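# Fully open incubator outer door and inner glass door

## Task

Swing the incubator's outer door and then the inner glass door fully open, and have both stay open without the robot holding them. It fails if any flask reaches the floor, if either door is banged open or banged shut, or if the robot topples or finishes leaning. At the end, release everything and move the robot away.

## Robot and tools

Robot: a Hello Robot Stretch 4, about 1.6 m tall. It has an omni-wheel base (rim within 0.23 m of the base origin), a lift on a vertical mast, one arm that telescopes straight forward, a three-joint wrist (yaw, pitch, roll) and a two-finger gripper. There is only one arm, so every command covers that single arm.

Frames: the base frame sits on the floor under the base centre, with x forward, y left and z up. hand_pose is reported in this frame as a point between the open fingertips, and the printed value may be slightly off. With all wrist joints at zero, the hand axes line up with the base axes. Odometry is the base frame as it was when the scene began. base_odometry is computed from wheel rotation only, so slipping shows up as travel. Heading runs from -3.142 to 3.142, positive to the left.

execute_actions: the argument "actions" is a list holding exactly one action, or empty to just read state and images. "cameras" chooses which images come back: head_camera, head_left_camera, head_right_camera, wrist_camera or "all". Omitted or null means all, and [] means none. An action may contain "base", "joints" or both, plus optional "pace" and "contact_limits". Alternatively it contains only {"end_of_arm": "enable_torque"}, which revives wrist or gripper motors that cut out; they then hold their current position. All motions in one action begin together but may finish at different times.

"base" takes exactly one relative move, counted from the base's last reported position. translate_m drives straight, metres, -2 to 2, forward positive. strafe_m slides sideways, metres, -2 to 2, left positive. rotate_rad turns in place, radians, -3.2 to 3.2, counter-clockwise positive.

"joints" is a dictionary of absolute targets by name, not offsets:
- lift_m: 0 to 1.2 m.
- arm_m: extension, 0 to 0.55 m.
- wrist_yaw_rad: -1.134 to 4.276. 0 points forward, positive turns left, 3.14 is folded back, and above 3.4 the arm may block it.
- wrist_pitch_rad: -1.117 to 4.259. 0 is level, 1.57 points down.
- wrist_roll_rad: -1.117 to 4.259. At 0 the fingers are level; positive rolls clockwise as seen from behind.
- gripper_m: fingertip gap, -0.038 to 0.141 m. Negative values press the fingers together.
A joint target outside its range is clipped and the result reports it. Any other bad value or unknown key rejects the entire call, and nothing moves. A joint or base you leave out may keep pushing toward its earlier target, and the status lines will not show this.

"pace" is "slow", "default", "fast" or "max". Base top speeds are 0.1/0.3/0.4/0.6 m/s and 1/2/3/4 rad/s, lowered further when the lift is above 0.2 m. contact_limits accepts only arm_m, from 0 (gentlest) to 0.75 (firmest), default 0.5. When that force is exceeded the arm stops. Any single action lasts at most 15 s. To unfold the wrist at the start, send lift_m 0.4 together with wrist_yaw_rad 0.

wait: seconds from 0 to 10. Nothing new is commanded. It returns the same state and images as an empty execute_actions.
zoom_image: camera plus region [x0, y0, x1, y1] in pixels, origin at the top left, at most 504x504. It gives a closer view of that camera's latest full image.
finished_scene: scene number; ends the scene for good once the last command has been held. The doors must already stay open by themselves. If any result reports a stop, the remaining execute_actions, wait and finished_scene calls in that same reply are skipped.

Cameras: head_camera is at the top of the mast, looking forward and down; turn the base to aim it. head_left_camera and head_right_camera are fisheyes beside it, looking more steeply down, and they show the base and arm. wrist_camera looks along the fingers, with the fingertips near the bottom of its picture. Calibration values (K, D, T_world_to_cam from the base frame) are given per camera and are only approximate.

Result lines:
- joint_positions: current joint values. Tolerances for done are ±0.004 for lift, arm and gripper, ±0.02 for yaw and roll, and ±0.05 for pitch.
- base_status and joint_status: "done"; "off_target" (came to rest short of the target, may still push); "contact_stop_at_<key>" (stopped by contact; lift, arm or wheels may go slack); "limit_stop_at_<name>", including own_body (self-collision, which is likely with the gripper tilted up and rolled) and tilt (leaning over 6 degrees, leaving lift, arm and wheels slack); "time_out"; "torque_fault" (a wrist motor went limp and needs enable_torque).
- on_its_own: what happened without being commanded. There, "held at" means a target, not a measured position.
- lidar_m: 12 ranges in metres in 30-degree sectors, starting straight ahead and going counter-clockwise. "-" means nothing seen or something closer than 0.25 m. It may miss glass and thin legs.
- wrist_depth_mm: a 7x7 grid of median depths, 100 to 2000 mm.
- base_tilt: forward and right in degrees, positive when leaning that way.
- turned_by_wheels vs turned_by_imu: a gap over about 0.1 rad suggests a collision or slipping.
- motor_effort: percent of maximum, with the last action's peak in brackets. Readings are noisy and slightly biased. For the wheels, positive turns the base right. A firm grip shows as a change in gripper effort; the gripper reading itself does not prove you are holding something.

Cautions: swing the doors slowly with a gentle contact limit so they neither bang open nor slam shut. Keep flasks on their shelves. Avoid strong steady pulls with a high gripper, and do not drive or turn with a load while the arm is extended, since the robot may tip. If the fingertips jam on a surface, raise the lift. When finished, open the gripper, retract, and back away so the doors stay open without support.

Each tool is called after "Call:" as name([rows], argument=value, ...), one row to a line, values as JSON.

## Session

Call:
execute_actions(actions=[])

Scene clock: 0.00 s.
base_odometry: x=+0.000 y=+0.000 heading=+0.000 (m, m, rad; odometry frame)
turned_by_wheels: +0.000 (rad since the last result)
turned_by_imu: +0.000 (rad since the last result)
base_tilt: forward=-0.2 right=-0.3 (deg)
lidar_m: 1.80 2.63 1.22 1.17 1.24 1.27 1.23 1.34 1.86 2.73 2.90 1.85
base_status: not commanded
joint_positions: lift_m=+0.282 arm_m=-0.003 wrist_yaw_rad=+3.149 wrist_pitch_rad=+0.005 wrist_roll_rad=-0.013 gripper_m=+0.057
joint_status: not commanded
motor_effort: lift_m=+19 arm_m=+0 wrist_yaw_rad=+0 wrist_pitch_rad=-8 wrist_roll_rad=+1 gripper_m=-3 wheel_0=+0 wheel_1=+0 wheel_2=+0 (%)
hand_pose: x=-0.1207 y=+0.0854 z=+0.4593 quat_wxyz=(-0.004, -0.002, -0.007, +1.000) (m; base frame)
wrist_depth_mm: - 138 1366 1397 1336 1366 1366 / - 124 1366 1397 1366 1336 1366 / - 126 181 1430 1366 1308 1366 / 122 138 1366 1336 1366 1366 1397 / 1366 1366 1397 1366 1366 1336 1336 / 1397 1397 195 1366 202 1336 1366 / 1098 1042 1138 150 1098 1182 1182
pictures: head_camera, head_left_camera, head_right_camera, wrist_camera
Images, in order (width x height): head_camera 420x560, head_left_camera 420x672, head_right_camera 420x672, wrist_camera 616x392.

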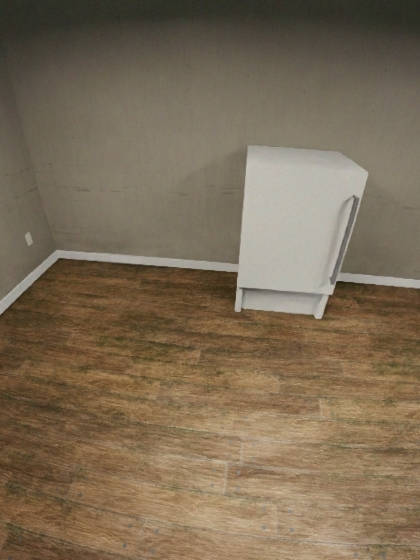

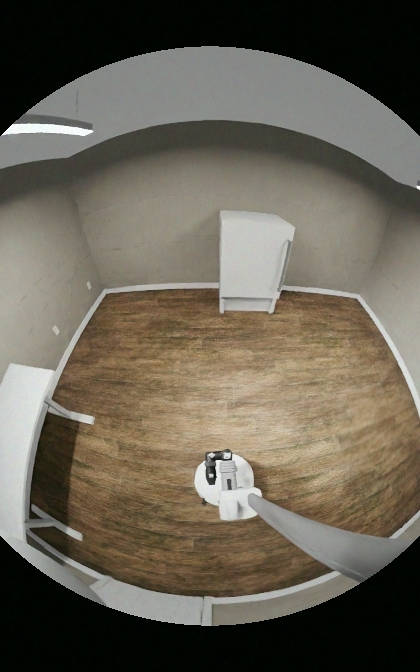

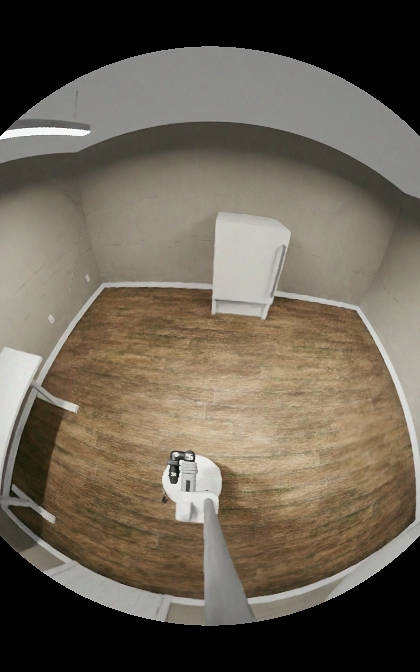

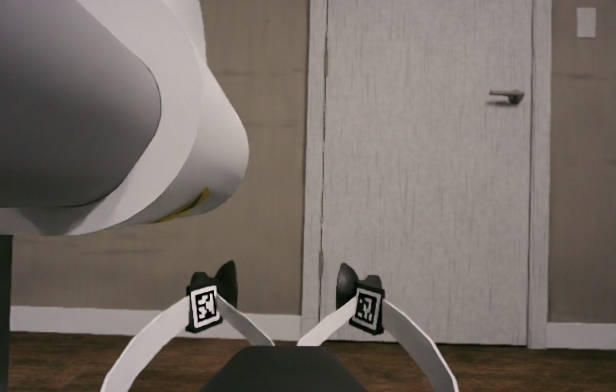

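Call:
zoom_image(camera="head_camera", region=[200, 130, 400, 330])

Region (200, 130, 400, 330) of head_camera's 420x560 image, scaled by 2.520, with more detail than that image has.

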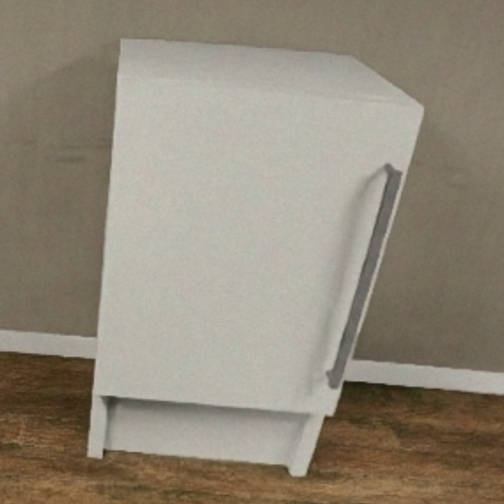

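Call:
execute_actions([
  {"base": {"translate_m": 0.9}, "joints": {"lift_m": 0.5, "wrist_yaw_rad": 0, "gripper_m": 0.12}, "pace": "fast"},
])

Call:
execute_actions([
  {"base": {"strafe_m": -0.7}, "pace": "fast"},
])

Scene clock: 4.33 s.
base_odometry: x=+0.900 y=+0.000 heading=+0.000 (m, m, rad; odometry frame)
turned_by_wheels: +0.000 (rad since the last result)
turned_by_imu: -0.003 (rad since the last result)
base_tilt: forward=-0.3 right=-0.3 (deg)
lidar_m: 0.90 1.67 1.98 1.28 1.24 1.71 2.13 2.25 2.87 2.78 2.11 0.91
base_status: done
joint_positions: lift_m=+0.500 arm_m=-0.003 wrist_yaw_rad=+0.000 wrist_pitch_rad=+0.005 wrist_roll_rad=-0.013 gripper_m=+0.120
joint_status: all done
motor_effort: lift_m=+22(24) arm_m=+0(1) wrist_yaw_rad=-1(5) wrist_pitch_rad=-7(8) wrist_roll_rad=+1(3) gripper_m=-1(5) wheel_0=-1(8) wheel_1=+0(5) wheel_2=+1(10) (%)
hand_pose: x=+0.4569 y=-0.0873 z=+0.6766 quat_wxyz=(+1.000, -0.007, +0.002, +0.000) (m; base frame)
wrist_depth_mm: 1366 1308 1366 683 699 683 691 / 1397 1366 1366 683 699 683 699 / 1336 1366 1308 691 691 699 683 / 1366 1336 1336 691 683 691 699 / 1366 1397 1366 699 691 683 691 / 1366 206 1366 683 203 691 691 / 1366 1366 1397 144 691 691 683
pictures: head_camera, head_left_camera, head_right_camera, wrist_camera
camera_calibration (this result's frames):
wrist_camera: T_world_to_cam=[[-0.0437868, -0.998378, 0.0363791, -0.0996463], [0.0128189, -0.0369725, -0.999234, 0.72349], [0.998959, -0.043287, 0.014417, -0.240616], [0, 0, 0, 1]] pos_world=[0.226728, -0.083151, 0.73003]
Images, in order (width x height): head_camera 420x560, head_left_camera 420x672, head_right_camera 420x672, wrist_camera 616x392.

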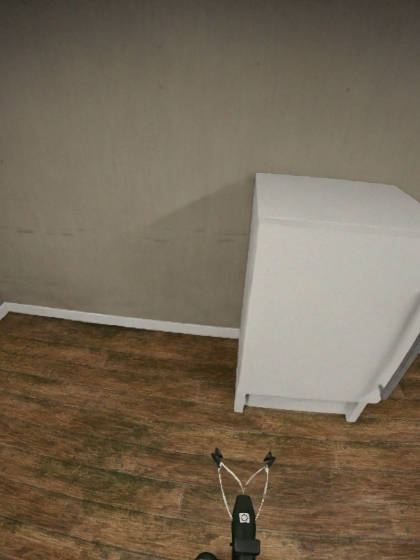

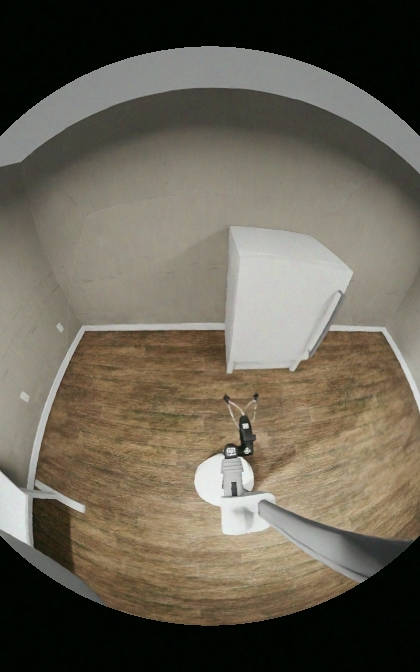

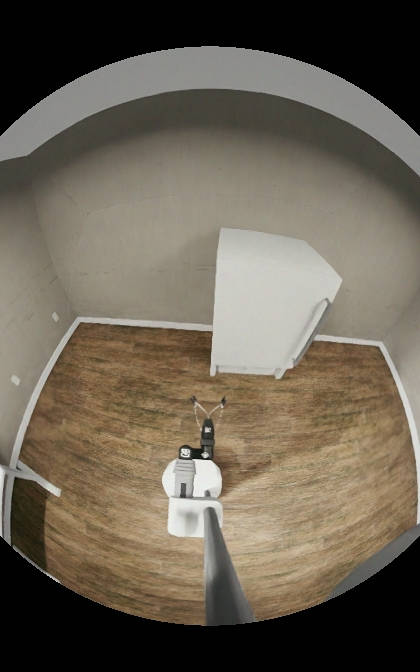

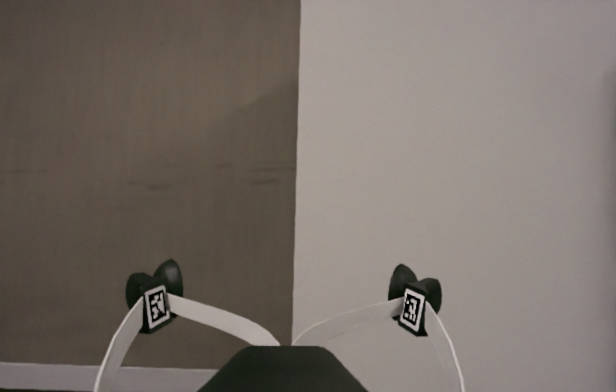

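Scene clock: 7.23 s.
base_odometry: x=+0.900 y=-0.700 heading=+0.000 (m, m, rad; odometry frame)
turned_by_wheels: +0.000 (rad since the last result)
turned_by_imu: +0.002 (rad since the last result)
base_tilt: forward=-0.3 right=-0.3 (deg)
lidar_m: 0.79 0.92 2.34 1.89 1.98 2.25 2.19 2.31 2.14 2.09 2.05 1.57
base_status: done
joint_positions: lift_m=+0.500 arm_m=-0.003 wrist_yaw_rad=+0.000 wrist_pitch_rad=+0.005 wrist_roll_rad=-0.013 gripper_m=+0.120
joint_status: not commanded
motor_effort: lift_m=+21(22) arm_m=+0(1) wrist_yaw_rad=-1(1) wrist_pitch_rad=-7(8) wrist_roll_rad=+2(1) gripper_m=-1(1) wheel_0=-1(7) wheel_1=+2(9) wheel_2=+0(0) (%)
hand_pose: x=+0.4569 y=-0.0874 z=+0.6766 quat_wxyz=(+1.000, -0.007, +0.002, +0.000) (m; base frame)
wrist_depth_mm: 654 647 647 647 1336 1336 1308 / 647 654 647 715 1336 1336 1336 / 654 647 654 946 1308 1336 1308 / 647 647 654 1336 1308 1336 1336 / 661 654 647 1308 1336 1336 1308 / 654 206 647 647 204 1281 1308 / 640 647 654 144 1308 1336 1308
pictures: head_camera, head_left_camera, head_right_camera, wrist_camera
camera_calibration (this result's frames):
wrist_camera: T_world_to_cam=[[-0.0440206, -0.998368, 0.0363791, -0.0996078], [0.0128102, -0.0369755, -0.999234, 0.723517], [0.998948, -0.0435208, 0.014417, -0.240614], [0, 0, 0, 1]] pos_world=[0.226708, -0.0831647, 0.730055]
Images, in order (width x height): head_camera 420x560, head_left_camera 420x672, head_right_camera 420x672, wrist_camera 616x392.

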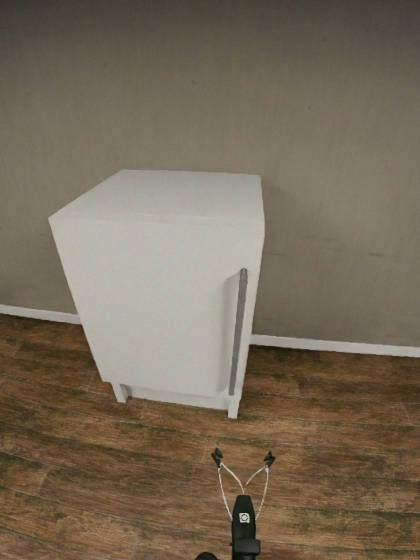

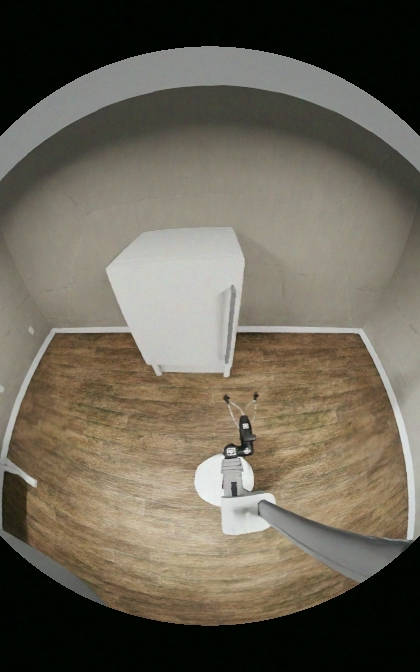

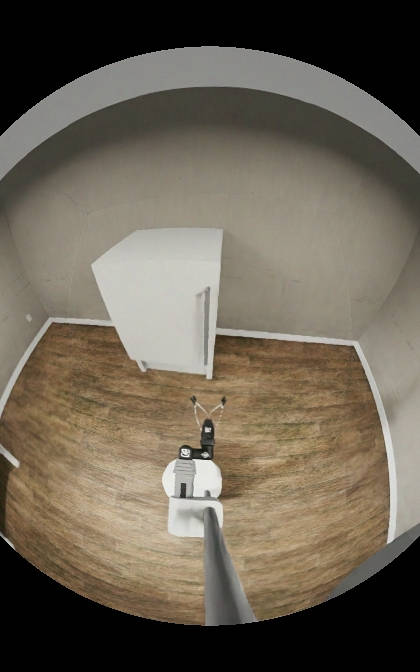

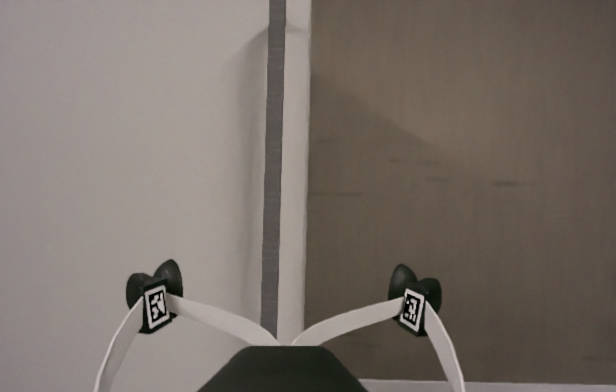

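Call:
execute_actions([
  {"base": {"strafe_m": 0.03}, "joints": {"arm_m": 0.28}, "pace": "fast"},
], cameras=["head_camera", "wrist_camera"])

Scene clock: 9.67 s.
base_odometry: x=+0.900 y=-0.670 heading=+0.000 (m, m, rad; odometry frame)
turned_by_wheels: +0.000 (rad since the last result)
turned_by_imu: +0.000 (rad since the last result)
base_tilt: forward=-0.3 right=-0.4 (deg)
lidar_m: 0.79 0.91 2.31 1.87 1.91 2.25 2.20 2.32 2.17 2.11 2.05 1.57
base_status: done
joint_positions: lift_m=+0.500 arm_m=+0.279 wrist_yaw_rad=+0.000 wrist_pitch_rad=+0.005 wrist_roll_rad=-0.013 gripper_m=+0.120
joint_status: all done
motor_effort: lift_m=+22(21) arm_m=+7(6) wrist_yaw_rad=+0(1) wrist_pitch_rad=-8(7) wrist_roll_rad=+1(2) gripper_m=-3(1) wheel_0=+1(10) wheel_1=+0(12) wheel_2=+0(1) (%)
hand_pose: x=+0.7383 y=-0.0874 z=+0.6766 quat_wxyz=(+1.000, -0.007, +0.002, +0.000) (m; base frame)
wrist_depth_mm: 373 373 373 370 1060 1042 1042 / 373 373 373 370 1042 1042 1042 / 368 373 373 370 1025 1025 1042 / 370 370 370 370 1042 1042 1025 / 373 373 373 370 1025 1042 1042 / 370 207 370 370 204 1025 1042 / 370 370 373 144 1060 1042 1042
pictures: head_camera, wrist_camera
camera_calibration (this result's frames):
wrist_camera: T_world_to_cam=[[-0.0438827, -0.998374, 0.0363762, -0.0872805], [0.012882, -0.0369737, -0.999233, 0.719879], [0.998954, -0.0433805, 0.0144836, -0.521766], [0, 0, 0, 1]] pos_world=[0.508116, -0.0831564, 0.730059]
Images, in order (width x height): head_camera 420x560, wrist_camera 616x392.

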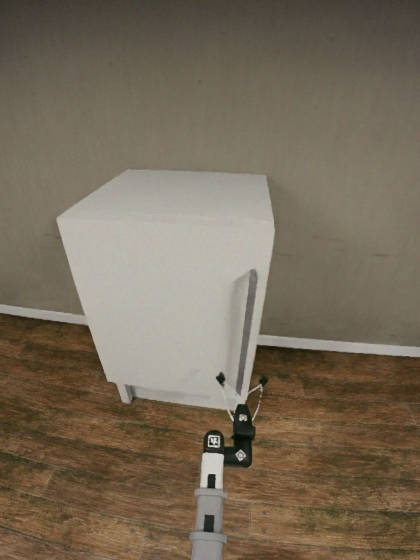

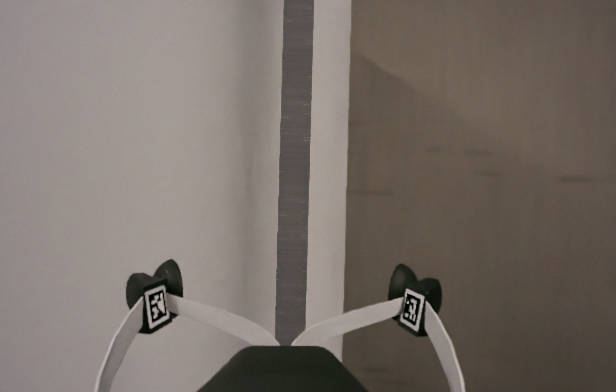

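Call:
execute_actions([
  {"joints": {"arm_m": 0.355}, "contact_limits": {"arm_m": 0.2}},
], cameras=["head_camera", "wrist_camera"])

Scene clock: 11.00 s.
base_odometry: x=+0.900 y=-0.670 heading=+0.000 (m, m, rad; odometry frame)
turned_by_wheels: +0.000 (rad since the last result)
turned_by_imu: +0.000 (rad since the last result)
base_tilt: forward=-0.3 right=-0.3 (deg)
lidar_m: 0.80 0.92 2.33 1.87 1.92 2.27 2.19 2.32 2.18 2.12 2.08 1.55
base_status: not commanded
joint_positions: lift_m=+0.500 arm_m=+0.354 wrist_yaw_rad=+0.000 wrist_pitch_rad=+0.005 wrist_roll_rad=-0.013 gripper_m=+0.120
joint_status: all done
motor_effort: lift_m=+22(21) arm_m=+6(9) wrist_yaw_rad=+0(1) wrist_pitch_rad=-7(7) wrist_roll_rad=+2(2) gripper_m=-1(1) wheel_0=+2(2) wheel_1=+0(1) wheel_2=+0(1) (%)
contact_limits: arm_m 0.2
hand_pose: x=+0.8133 y=-0.0874 z=+0.6766 quat_wxyz=(+1.000, -0.007, +0.002, +0.000) (m; base frame)
wrist_depth_mm: 298 297 296 296 960 976 960 / 298 298 297 297 976 976 946 / 297 296 297 296 960 960 960 / 296 298 297 296 960 946 946 / 297 297 296 297 991 976 960 / 297 206 296 226 204 960 960 / 296 296 296 144 946 960 976
pictures: head_camera, wrist_camera
camera_calibration (this result's frames):
wrist_camera: T_world_to_cam=[[-0.04403, -0.998368, 0.0363759, -0.0839111], [0.012885, -0.0369757, -0.999233, 0.718911], [0.998947, -0.0435276, 0.0144921, -0.596706], [0, 0, 0, 1]] pos_world=[0.58312, -0.083165, 0.73006]
Images, in order (width x height): head_camera 420x560, wrist_camera 616x392.

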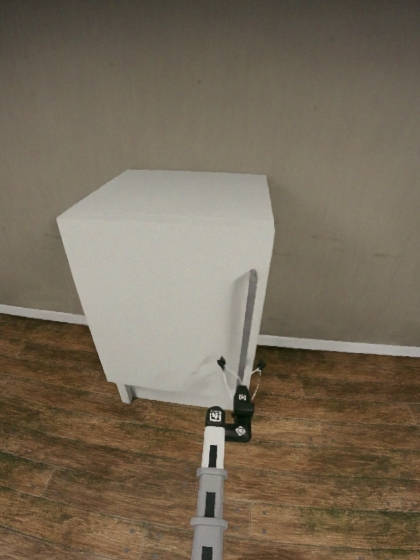

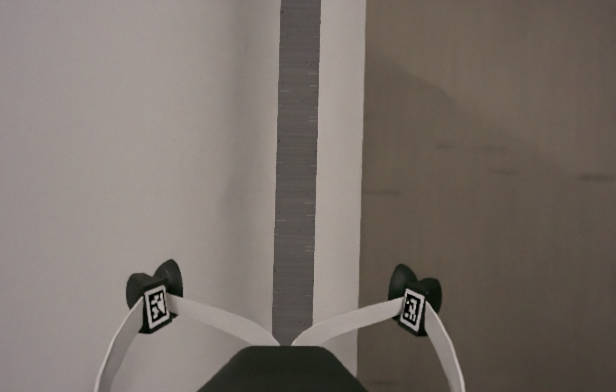

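Call:
execute_actions([
  {"joints": {"arm_m": 0.37, "gripper_m": 0.0}, "contact_limits": {"arm_m": 0.2}},
], cameras=["head_camera", "wrist_camera"])

Scene clock: 13.23 s.
base_odometry: x=+0.900 y=-0.670 heading=+0.000 (m, m, rad; odometry frame)
turned_by_wheels: +0.000 (rad since the last result)
turned_by_imu: -0.001 (rad since the last result)
base_tilt: forward=-0.3 right=-0.4 (deg)
lidar_m: 0.79 0.92 2.32 1.87 1.91 2.26 2.19 2.31 2.18 2.11 2.05 1.57
base_status: not commanded
joint_positions: lift_m=+0.500 arm_m=+0.370 wrist_yaw_rad=+0.001 wrist_pitch_rad=+0.005 wrist_roll_rad=-0.013 gripper_m=+0.001
joint_status: all done
motor_effort: lift_m=+22(21) arm_m=+2(7) wrist_yaw_rad=-2(5) wrist_pitch_rad=-8(8) wrist_roll_rad=+2(2) gripper_m=-20(18) wheel_0=-3(3) wheel_1=-1(1) wheel_2=+1(1) (%)
contact_limits: arm_m 0.2
hand_pose: x=+0.8292 y=-0.0872 z=+0.6765 quat_wxyz=(+1.000, -0.007, +0.003, +0.000) (m; base frame)
wrist_depth_mm: 282 279 279 279 931 960 917 / 281 281 279 281 946 960 946 / 279 279 279 278 946 931 946 / 281 281 278 278 931 946 946 / 279 279 278 208 960 931 960 / 278 279 187 209 960 931 946 / 281 278 279 209 960 931 931
pictures: head_camera, wrist_camera
camera_calibration (this result's frames):
wrist_camera: T_world_to_cam=[[-0.043256, -0.998401, 0.0363917, -0.0836433], [0.0125448, -0.0369657, -0.999238, 0.718894], [0.998985, -0.0427665, 0.0141237, -0.612289], [0, 0, 0, 1]] pos_world=[0.599031, -0.0831206, 0.730038]
Images, in order (width x height): head_camera 420x560, wrist_camera 616x392.

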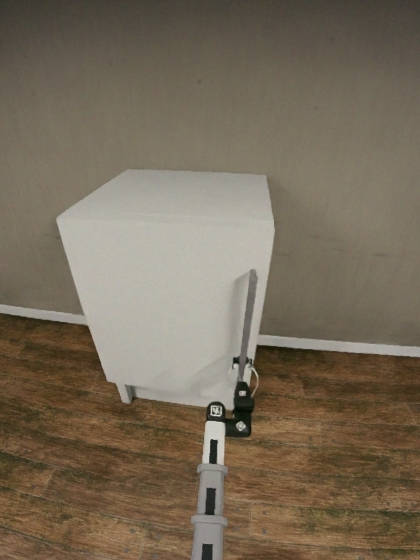

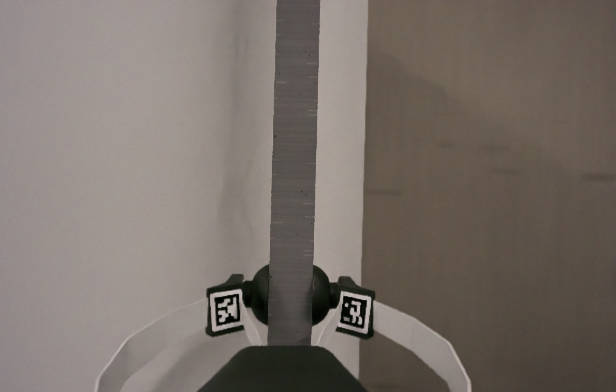

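Call:
execute_actions([
  {"base": {"strafe_m": 0.03}, "joints": {"arm_m": 0.26}, "pace": "slow"},
], cameras=["head_camera", "wrist_camera"])

Scene clock: 15.93 s.
base_odometry: x=+0.900 y=-0.640 heading=+0.000 (m, m, rad; odometry frame)
turned_by_wheels: +0.000 (rad since the last result)
turned_by_imu: -0.001 (rad since the last result)
base_tilt: forward=-0.2 right=-0.3 (deg)
lidar_m: 0.79 0.92 2.34 1.84 1.89 2.25 2.19 2.31 2.22 2.14 2.06 1.57
base_status: done
joint_positions: lift_m=+0.500 arm_m=+0.261 wrist_yaw_rad=+0.000 wrist_pitch_rad=+0.005 wrist_roll_rad=-0.013 gripper_m=+0.000
joint_status: all done
motor_effort: lift_m=+22(21) arm_m=-7(13) wrist_yaw_rad=+0(49) wrist_pitch_rad=-8(9) wrist_roll_rad=+2(3) gripper_m=-5(20) wheel_0=+0(18) wheel_1=+1(9) wheel_2=-1(6) (%)
hand_pose: x=+0.7205 y=-0.0874 z=+0.6766 quat_wxyz=(+1.000, -0.007, +0.003, +0.000) (m; base frame)
wrist_depth_mm: 392 392 394 392 1060 1060 1060 / 392 392 392 389 1042 1042 1078 / 394 392 389 389 1042 1060 1060 / 392 389 389 392 1042 1078 1060 / 389 392 389 389 1060 1060 1060 / 392 389 188 204 1060 1025 1042 / 389 389 389 320 276 1060 1060
pictures: head_camera, wrist_camera
camera_calibration (this result's frames):
wrist_camera: T_world_to_cam=[[-0.0441314, -0.998363, 0.0363864, -0.0879565], [0.0126438, -0.0369772, -0.999236, 0.720212], [0.998946, -0.0436376, 0.0142549, -0.503932], [0, 0, 0, 1]] pos_world=[0.490413, -0.0831715, 0.730046]
Images, in order (width x height): head_camera 420x560, wrist_camera 616x392.

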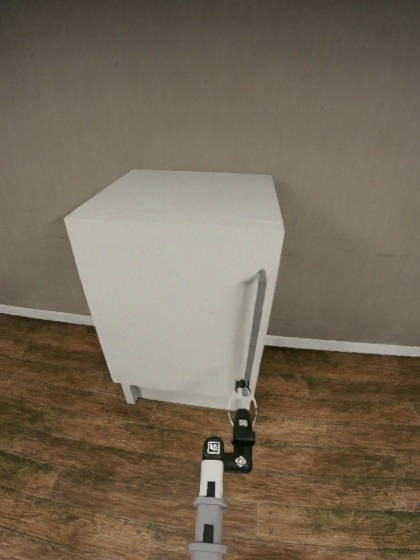

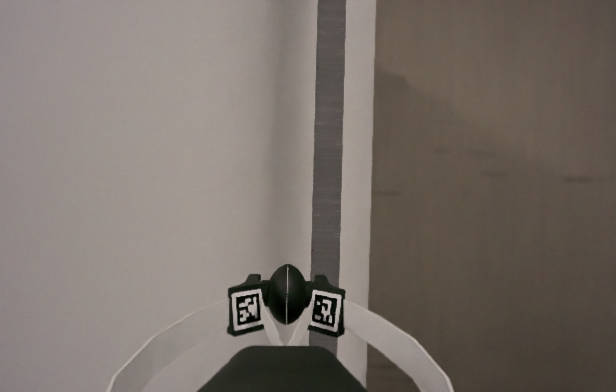

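Call:
execute_actions([
  {"base": {"strafe_m": -0.033}, "joints": {"gripper_m": 0.07}},
], cameras=[])

Call:
execute_actions([
  {"joints": {"arm_m": 0.395}, "contact_limits": {"arm_m": 0.15}},
], cameras=["head_camera", "wrist_camera"])

Scene clock: 17.93 s.
base_odometry: x=+0.900 y=-0.673 heading=+0.000 (m, m, rad; odometry frame)
turned_by_wheels: +0.000 (rad since the last result)
turned_by_imu: +0.000 (rad since the last result)
base_tilt: forward=-0.3 right=-0.3 (deg)
lidar_m: 0.78 0.92 2.30 1.90 1.91 2.26 2.20 2.32 2.17 2.13 2.08 1.57
base_status: done
joint_positions: lift_m=+0.500 arm_m=+0.261 wrist_yaw_rad=+0.000 wrist_pitch_rad=+0.005 wrist_roll_rad=-0.013 gripper_m=+0.070
joint_status: all done
motor_effort: lift_m=+22(22) arm_m=-7(7) wrist_yaw_rad=+0(0) wrist_pitch_rad=-9(8) wrist_roll_rad=+2(2) gripper_m=-3(7) wheel_0=+1(3) wheel_1=+0(9) wheel_2=+0(0) (%)
hand_pose: x=+0.7205 y=-0.0874 z=+0.6766 quat_wxyz=(+1.000, -0.007, +0.003, +0.000) (m; base frame)
wrist_depth_mm: 389 387 387 389 1060 1060 1078 / 389 392 387 389 1060 1060 1042 / 389 389 392 392 1060 1078 1042 / 392 387 389 389 1060 1060 1060 / 389 392 389 389 1060 1078 1060 / 387 387 197 387 220 1060 1042 / 389 387 384 147 1078 1078 1060
pictures: none
No camera images: the call's "cameras" was empty. Leave "cameras" out to get every camera's image.

Scene clock: 19.37 s.
base_odometry: x=+0.900 y=-0.673 heading=+0.000 (m, m, rad; odometry frame)
turned_by_wheels: +0.000 (rad since the last result)
turned_by_imu: +0.000 (rad since the last result)
base_tilt: forward=-0.3 right=-0.4 (deg)
lidar_m: 0.78 0.91 2.34 1.88 1.92 2.25 2.20 2.31 2.18 2.12 2.08 1.57
base_status: not commanded
joint_positions: lift_m=+0.500 arm_m=+0.394 wrist_yaw_rad=+0.000 wrist_pitch_rad=+0.005 wrist_roll_rad=-0.013 gripper_m=+0.070
joint_status: all done
motor_effort: lift_m=+21(22) arm_m=+6(7) wrist_yaw_rad=+0(0) wrist_pitch_rad=-8(8) wrist_roll_rad=+0(1) gripper_m=-2(3) wheel_0=+0(0) wheel_1=-1(0) wheel_2=+0(0) (%)
contact_limits: arm_m 0.15
hand_pose: x=+0.8533 y=-0.0874 z=+0.6766 quat_wxyz=(+1.000, -0.007, +0.002, +0.000) (m; base frame)
wrist_depth_mm: 258 256 257 186 931 931 917 / 257 256 256 186 917 946 917 / 256 257 256 186 931 917 931 / 256 256 257 186 904 917 917 / 257 255 255 186 917 931 931 / 256 256 198 185 218 931 931 / 256 256 256 147 931 931 946
pictures: head_camera, wrist_camera
camera_calibration (this result's frames):
wrist_camera: T_world_to_cam=[[-0.0440036, -0.998369, 0.0363788, -0.0821669], [0.0128168, -0.0369752, -0.999234, 0.718435], [0.998949, -0.0435036, 0.0144229, -0.636615], [0, 0, 0, 1]] pos_world=[0.623122, -0.0831636, 0.730056]
Images, in order (width x height): head_camera 420x560, wrist_camera 616x392.

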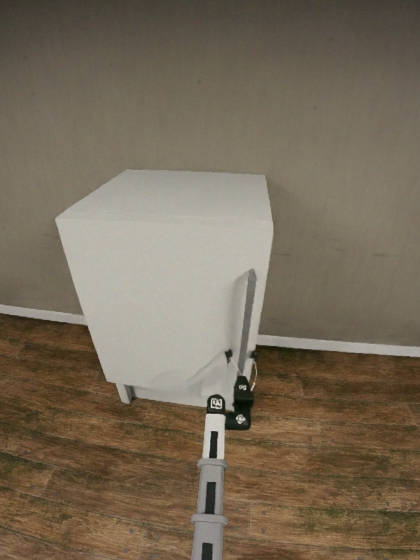

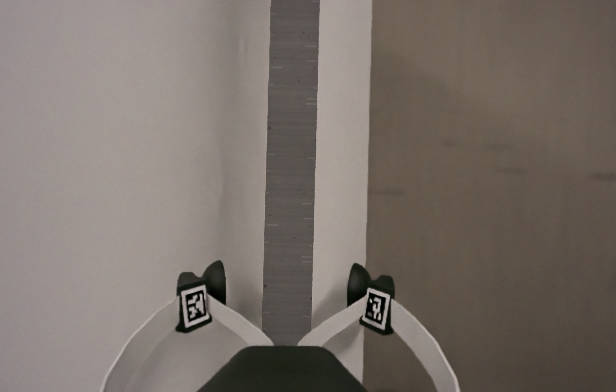

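Call:
execute_actions([
  {"joints": {"gripper_m": -0.038}},
], cameras=["wrist_camera"])

Scene clock: 21.27 s.
base_odometry: x=+0.900 y=-0.673 heading=+0.000 (m, m, rad; odometry frame)
turned_by_wheels: +0.000 (rad since the last result)
turned_by_imu: +0.000 (rad since the last result)
base_tilt: forward=-0.4 right=-0.2 (deg)
lidar_m: 0.78 0.91 2.32 1.89 1.93 2.25 2.21 2.31 2.18 2.12 2.05 1.56
base_status: not commanded
joint_positions: lift_m=+0.500 arm_m=+0.395 wrist_yaw_rad=+0.001 wrist_pitch_rad=+0.005 wrist_roll_rad=-0.013 gripper_m=-0.037
joint_status: all done
motor_effort: lift_m=+22(22) arm_m=+1(6) wrist_yaw_rad=-3(11) wrist_pitch_rad=-8(9) wrist_roll_rad=+3(3) gripper_m=-19(21) wheel_0=+1(1) wheel_1=-1(1) wheel_2=+0(3) (%)
hand_pose: x=+0.8543 y=-0.0871 z=+0.6766 quat_wxyz=(+1.000, -0.007, +0.002, +0.001) (m; base frame)
wrist_depth_mm: 248 246 245 173 904 931 931 / 246 245 242 173 931 917 931 / 247 244 244 173 917 917 917 / 245 244 244 172 931 931 917 / 246 244 243 172 904 917 904 / 246 244 181 172 184 917 917 / 247 243 242 171 931 917 904
pictures: wrist_camera
camera_calibration (this result's frames):
wrist_camera: T_world_to_cam=[[-0.0430817, -0.998409, 0.0363786, -0.0826446], [0.0128609, -0.0369636, -0.999234, 0.718397], [0.998989, -0.0425808, 0.0144329, -0.637638], [0, 0, 0, 1]] pos_world=[0.624193, -0.0831097, 0.730056]
Images, in order (width x height): wrist_camera 616x392.

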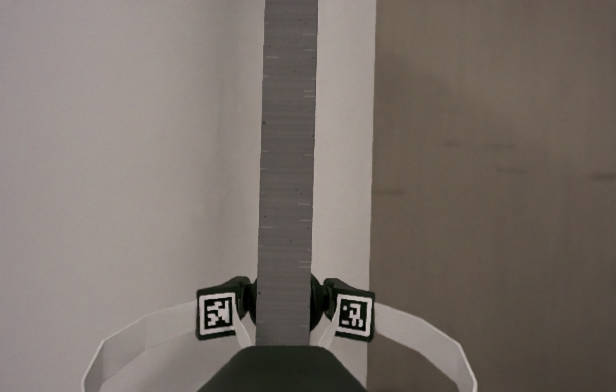

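Call:
execute_actions([
  {"base": {"strafe_m": 0.015}, "joints": {"arm_m": 0.31}, "pace": "slow"},
], cameras=["head_camera", "wrist_camera"])

Scene clock: 24.73 s.
base_odometry: x=+0.900 y=-0.658 heading=+0.001 (m, m, rad; odometry frame)
turned_by_wheels: +0.001 (rad since the last result)
turned_by_imu: +0.001 (rad since the last result)
base_tilt: forward=-0.3 right=-0.3 (deg)
lidar_m: 0.70 0.86 2.33 1.87 1.92 2.25 2.20 2.33 2.19 2.13 2.07 1.56
base_status: done
joint_positions: lift_m=+0.500 arm_m=+0.311 wrist_yaw_rad=+0.010 wrist_pitch_rad=+0.005 wrist_roll_rad=-0.013 gripper_m=-0.037
joint_status: all done
on_its_own: wrist_yaw_rad is at rest, and its effort (-29) is outside its rest range (-13 to +13)
motor_effort: lift_m=+22(22) arm_m=-8(9) wrist_yaw_rad=-29(29) wrist_pitch_rad=-8(9) wrist_roll_rad=+2(2) gripper_m=-20(20) wheel_0=+7(7) wheel_1=+2(5) wheel_2=+5(6) (%)
hand_pose: x=+0.7716 y=-0.0845 z=+0.6766 quat_wxyz=(+1.000, -0.007, +0.002, +0.005) (m; base frame)
wrist_depth_mm: 274 263 249 171 1008 991 991 / 272 262 249 170 991 1008 991 / 274 259 249 171 976 991 991 / 271 259 249 176 991 991 991 / 272 259 249 180 991 976 991 / 271 258 181 181 1008 976 991 / 271 254 249 167 231 1008 976
pictures: head_camera, wrist_camera
camera_calibration (this result's frames):
wrist_camera: T_world_to_cam=[[-0.034048, -0.998758, 0.0363882, -0.090606], [0.0129988, -0.0368488, -0.999236, 0.719407], [0.999336, -0.033549, 0.0142372, -0.55423], [0, 0, 0, 1]] pos_world=[0.541425, -0.082578, 0.730045]
Images, in order (width x height): head_camera 420x560, wrist_camera 616x392.

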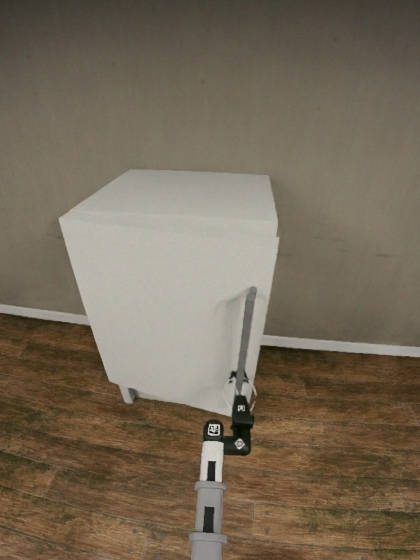

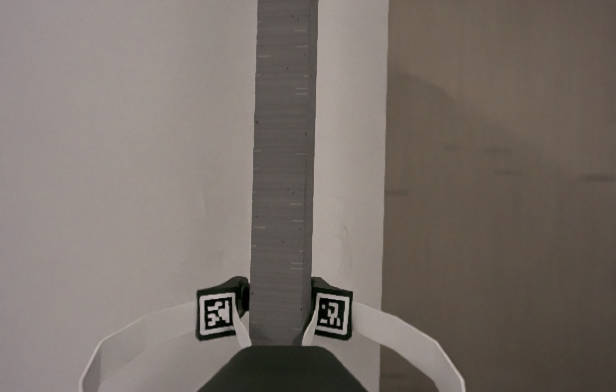

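Call:
execute_actions([
  {"base": {"strafe_m": 0.06}, "joints": {"arm_m": 0.21, "gripper_m": -0.01}, "pace": "slow"},
], cameras=["head_camera", "wrist_camera"])

Scene clock: 27.80 s.
base_odometry: x=+0.900 y=-0.598 heading=+0.000 (m, m, rad; odometry frame)
turned_by_wheels: -0.001 (rad since the last result)
turned_by_imu: -0.002 (rad since the last result)
base_tilt: forward=-0.2 right=-0.4 (deg)
lidar_m: 0.60 0.81 2.34 1.79 1.86 2.24 2.20 2.31 2.26 2.19 2.08 1.58
base_status: done
joint_positions: lift_m=+0.500 arm_m=+0.211 wrist_yaw_rad=-0.003 wrist_pitch_rad=+0.005 wrist_roll_rad=-0.013 gripper_m=-0.010
joint_status: all done
motor_effort: lift_m=+21(22) arm_m=-6(8) wrist_yaw_rad=+8(35) wrist_pitch_rad=-8(9) wrist_roll_rad=+1(1) gripper_m=-10(16) wheel_0=-4(14) wheel_1=-1(11) wheel_2=-3(7) (%)
hand_pose: x=+0.6702 y=-0.0883 z=+0.6765 quat_wxyz=(+1.000, -0.007, +0.003, -0.002) (m; base frame)
wrist_depth_mm: 320 291 265 175 231 1098 1118 / 322 290 266 176 233 1138 1118 / 320 289 264 176 234 1138 1118 / 319 287 264 176 233 1098 1118 / 315 289 263 175 233 1098 1118 / 315 286 185 174 228 1138 1138 / 317 277 266 170 227 1138 1138
pictures: head_camera, wrist_camera
camera_calibration (this result's frames):
wrist_camera: T_world_to_cam=[[-0.0471591, -0.998224, 0.0363914, -0.0890114], [0.0124252, -0.0370153, -0.999237, 0.720929], [0.99881, -0.0466709, 0.0141487, -0.453824], [0, 0, 0, 1]] pos_world=[0.440128, -0.0833483, 0.73004]
Images, in order (width x height): head_camera 420x560, wrist_camera 616x392.

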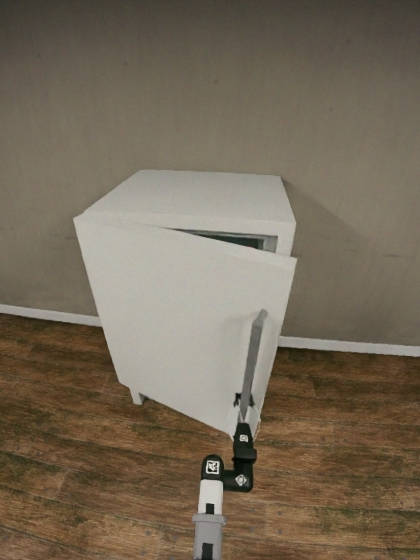

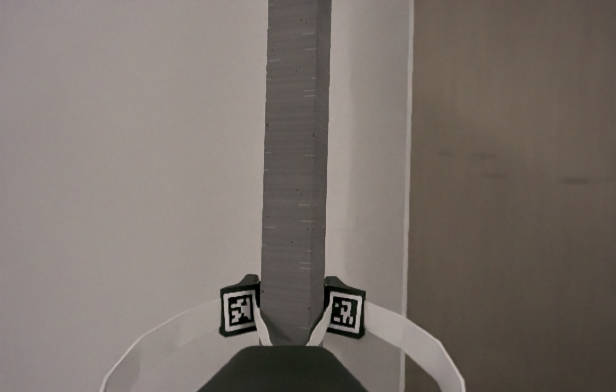

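Call:
execute_actions([
  {"base": {"strafe_m": 0.115}, "joints": {"arm_m": 0.118, "wrist_yaw_rad": -0.2}, "pace": "slow"},
], cameras=["head_camera", "wrist_camera"])

Scene clock: 30.60 s.
base_odometry: x=+0.900 y=-0.483 heading=+0.001 (m, m, rad; odometry frame)
turned_by_wheels: +0.000 (rad since the last result)
turned_by_imu: +0.005 (rad since the last result)
base_tilt: forward=-0.3 right=-0.3 (deg)
lidar_m: 0.48 0.82 2.36 1.68 1.73 2.24 2.18 2.32 2.36 2.30 2.08 0.50
base_status: done
joint_positions: lift_m=+0.500 arm_m=+0.119 wrist_yaw_rad=-0.197 wrist_pitch_rad=+0.006 wrist_roll_rad=-0.013 gripper_m=-0.010
joint_status: all done
motor_effort: lift_m=+22(22) arm_m=-7(18) wrist_yaw_rad=-7(95) wrist_pitch_rad=-11(11) wrist_roll_rad=+2(1) gripper_m=-11(17) wheel_0=-2(21) wheel_1=+3(14) wheel_2=+2(20) (%)
hand_pose: x=+0.5559 y=-0.1423 z=+0.6763 quat_wxyz=(+0.995, -0.006, +0.004, -0.098) (m; base frame)
wrist_depth_mm: 325 291 265 174 232 1366 1464 / 322 290 263 174 231 1366 1430 / 322 290 264 173 229 1366 1430 / 320 289 263 173 230 1397 1397 / 320 289 262 174 229 1336 1430 / 319 287 184 176 226 1397 1430 / 319 274 264 168 223 1397 1430
pictures: head_camera, wrist_camera
camera_calibration (this result's frames):
wrist_camera: T_world_to_cam=[[-0.238945, -0.97035, 0.03643, -0.0377282], [0.00419436, -0.0385477, -0.999248, 0.724466], [0.971024, -0.238612, 0.0132808, -0.353388], [0, 0, 0, 1]] pos_world=[0.331094, -0.0930055, 0.729989]
Images, in order (width x height): head_camera 420x560, wrist_camera 616x392.

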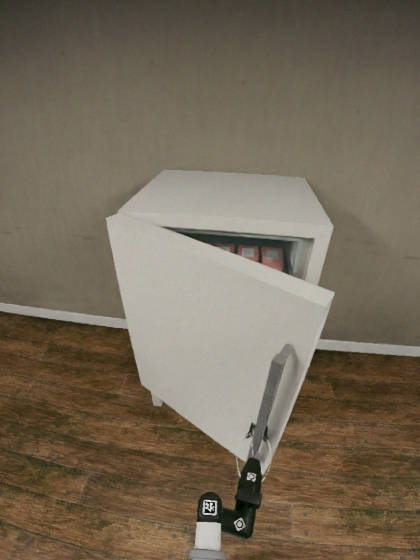

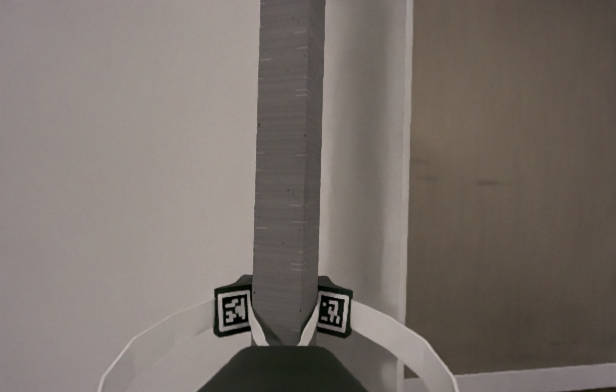

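Call:
execute_actions([
  {"joints": {"gripper_m": 0.07}},
], cameras=[])

Call:
execute_actions([
  {"base": {"translate_m": -0.04}, "joints": {"arm_m": 0.0}, "pace": "fast"},
], cameras=["head_camera", "wrist_camera"])

Scene clock: 33.60 s.
base_odometry: x=+0.900 y=-0.483 heading=+0.000 (m, m, rad; odometry frame)
turned_by_wheels: +0.000 (rad since the last result)
turned_by_imu: +0.000 (rad since the last result)
base_tilt: forward=-0.2 right=-0.2 (deg)
lidar_m: 0.52 0.85 2.36 1.69 1.75 2.23 2.18 2.30 2.37 2.30 2.05 0.52
base_status: not commanded
joint_positions: lift_m=+0.500 arm_m=+0.119 wrist_yaw_rad=-0.200 wrist_pitch_rad=+0.005 wrist_roll_rad=-0.013 gripper_m=+0.070
joint_status: all done
motor_effort: lift_m=+22(22) arm_m=-6(7) wrist_yaw_rad=-1(8) wrist_pitch_rad=-8(10) wrist_roll_rad=+1(2) gripper_m=-3(8) wheel_0=-2(2) wheel_1=+2(3) wheel_2=+1(2) (%)
hand_pose: x=+0.5555 y=-0.1429 z=+0.6765 quat_wxyz=(+0.995, -0.006, +0.003, -0.100) (m; base frame)
wrist_depth_mm: 347 319 296 203 262 1397 1464 / 345 319 297 202 262 1397 1430 / 343 315 296 204 262 1397 1430 / 345 317 293 207 262 1366 1464 / 343 317 289 203 262 1366 1499 / 342 315 197 200 218 1430 1464 / 342 307 294 147 256 1366 1430
pictures: none
No camera images: the call's "cameras" was empty. Leave "cameras" out to get every camera's image.

Scene clock: 34.77 s.
base_odometry: x=+0.860 y=-0.483 heading=+0.001 (m, m, rad; odometry frame)
turned_by_wheels: +0.000 (rad since the last result)
turned_by_imu: +0.000 (rad since the last result)
base_tilt: forward=-0.3 right=-0.4 (deg)
lidar_m: 0.57 0.91 2.42 1.69 1.74 2.18 2.14 2.26 2.38 2.32 2.11 0.56
base_status: done
joint_positions: lift_m=+0.500 arm_m=+0.001 wrist_yaw_rad=-0.200 wrist_pitch_rad=+0.005 wrist_roll_rad=-0.013 gripper_m=+0.070
joint_status: all done
motor_effort: lift_m=+21(21) arm_m=-6(10) wrist_yaw_rad=+0(2) wrist_pitch_rad=-8(8) wrist_roll_rad=+2(2) gripper_m=-3(4) wheel_0=+2(10) wheel_1=+1(7) wheel_2=-1(11) (%)
hand_pose: x=+0.4374 y=-0.1431 z=+0.6766 quat_wxyz=(+0.995, -0.006, +0.003, -0.100) (m; base frame)
wrist_depth_mm: 530 484 442 407 1464 1576 1708 / 525 484 449 413 1537 1576 1618 / 521 484 445 407 1499 1576 1661 / 525 480 449 415 1499 1499 1661 / 521 477 439 415 1499 1537 1661 / 521 480 198 410 218 1499 1576 / 521 466 445 148 1430 1576 1618
pictures: head_camera, wrist_camera
camera_calibration (this result's frames):
wrist_camera: T_world_to_cam=[[-0.241837, -0.969634, 0.0363845, -0.0654183], [0.00508553, -0.0387636, -0.999235, 0.7248], [0.970304, -0.241467, 0.0143056, -0.239283], [0, 0, 0, 1]] pos_world=[0.212671, -0.0931151, 0.730049]
Images, in order (width x height): head_camera 420x560, wrist_camera 616x392.

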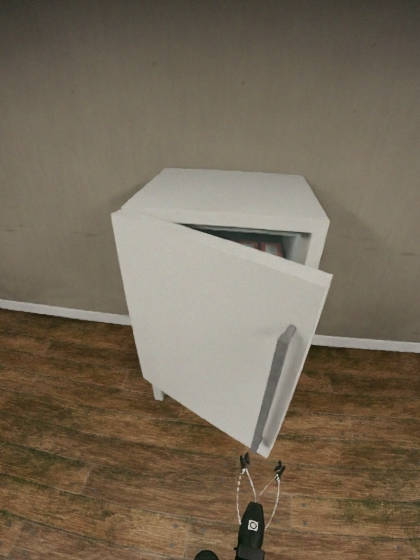

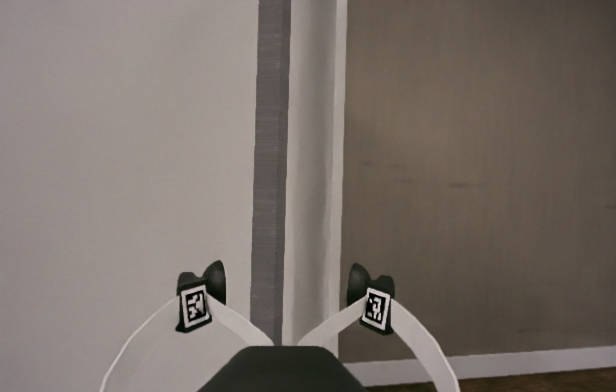

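Call:
execute_actions([
  {"base": {"strafe_m": -0.56}, "joints": {"wrist_yaw_rad": 1.57, "gripper_m": 0.0}, "pace": "fast"},
], cameras=["head_camera", "head_left_camera"])

Scene clock: 37.57 s.
base_odometry: x=+0.860 y=-1.043 heading=+0.001 (m, m, rad; odometry frame)
turned_by_wheels: +0.000 (rad since the last result)
turned_by_imu: +0.002 (rad since the last result)
base_tilt: forward=-0.3 right=-0.2 (deg)
lidar_m: 0.98 0.67 2.38 2.25 2.34 2.23 2.18 2.31 1.78 1.74 1.85 1.60
base_status: done
joint_positions: lift_m=+0.500 arm_m=+0.001 wrist_yaw_rad=+1.570 wrist_pitch_rad=+0.005 wrist_roll_rad=-0.013 gripper_m=+0.000
joint_status: all done
motor_effort: lift_m=+21(22) arm_m=-6(6) wrist_yaw_rad=+0(6) wrist_pitch_rad=-8(8) wrist_roll_rad=+1(1) gripper_m=-5(6) wheel_0=+0(11) wheel_1=+1(9) wheel_2=+0(1) (%)
hand_pose: x=+0.2597 y=+0.2884 z=+0.6766 quat_wxyz=(+0.707, -0.006, -0.003, +0.707) (m; base frame)
wrist_depth_mm: - - - - - - 1921 / - - - - - - 1983 / - - - - - - 1921 / - - - - - - 1921 / - - - - - - 1921 / - - 188 204 - - 1863 / 1576 1430 1618 1661 798 1708 1499
pictures: head_camera, head_left_camera
Images, in order (width x height): head_camera 420x560, head_left_camera 420x672.

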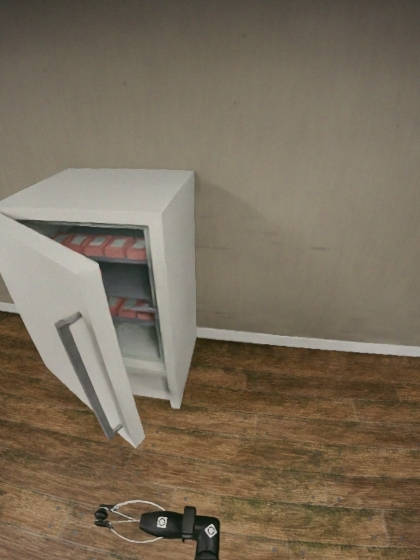

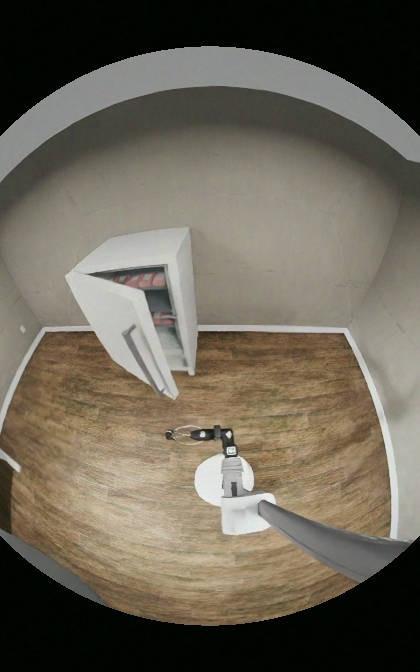

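Call:
execute_actions([
  {"base": {"translate_m": 0.08}, "joints": {"wrist_yaw_rad": 1.2, "arm_m": 0.34}, "pace": "fast", "contact_limits": {"arm_m": 0.2}},
], cameras=["head_camera", "head_left_camera", "wrist_camera"])

Scene clock: 39.83 s.
base_odometry: x=+0.940 y=-1.043 heading=+0.001 (m, m, rad; odometry frame)
turned_by_wheels: +0.000 (rad since the last result)
turned_by_imu: +0.000 (rad since the last result)
base_tilt: forward=-0.3 right=-0.3 (deg)
lidar_m: 0.91 0.60 1.14 2.25 2.31 2.32 2.26 2.35 1.77 1.74 1.88 1.50
base_status: done
joint_positions: lift_m=+0.500 arm_m=+0.339 wrist_yaw_rad=+1.200 wrist_pitch_rad=+0.005 wrist_roll_rad=-0.013 gripper_m=+0.000
joint_status: all done
motor_effort: lift_m=+21(21) arm_m=+6(7) wrist_yaw_rad=+0(5) wrist_pitch_rad=-7(8) wrist_roll_rad=+2(1) gripper_m=-6(6) wheel_0=+1(4) wheel_1=-1(6) wheel_2=+1(11) (%)
contact_limits: arm_m 0.2
hand_pose: x=+0.6958 y=+0.2372 z=+0.6767 quat_wxyz=(+0.825, -0.007, -0.002, +0.565) (m; base frame)
wrist_depth_mm: 243 303 500 878 809 439 304 / 242 304 504 917 715 338 301 / 240 306 508 917 960 336 303 / 240 307 517 917 960 334 303 / 239 309 517 904 750 334 301 / 239 310 188 203 946 332 303 / 241 265 442 798 418 329 301
pictures: head_camera, head_left_camera, wrist_camera
camera_calibration (this result's frames):
wrist_camera: T_world_to_cam=[[0.914476, -0.403002, 0.036375, -0.573179], [0.0391351, -0.00138725, -0.999233, 0.70575], [0.402743, 0.915198, 0.0145029, -0.277793], [0, 0, 0, 1]] pos_world=[0.608418, 0.0242227, 0.730087]
Images, in order (width x height): head_camera 420x560, head_left_camera 420x672, wrist_camera 616x392.

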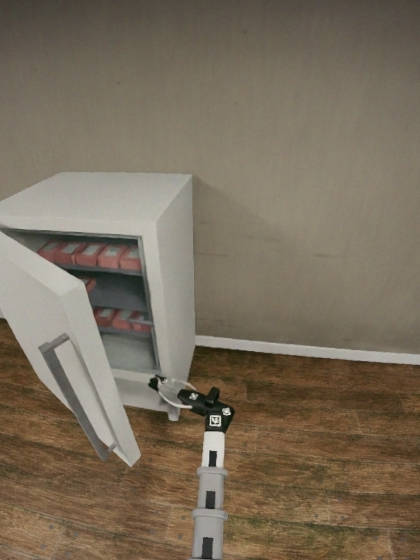

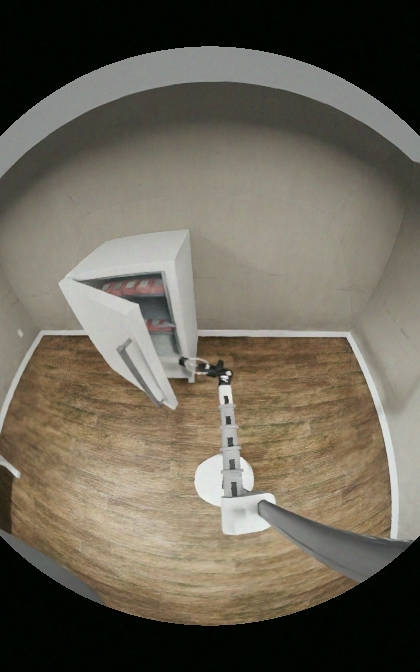

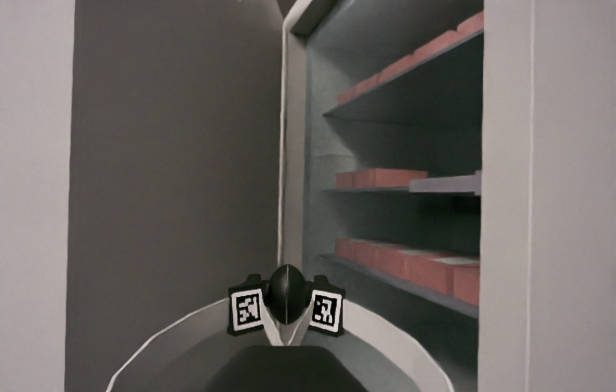

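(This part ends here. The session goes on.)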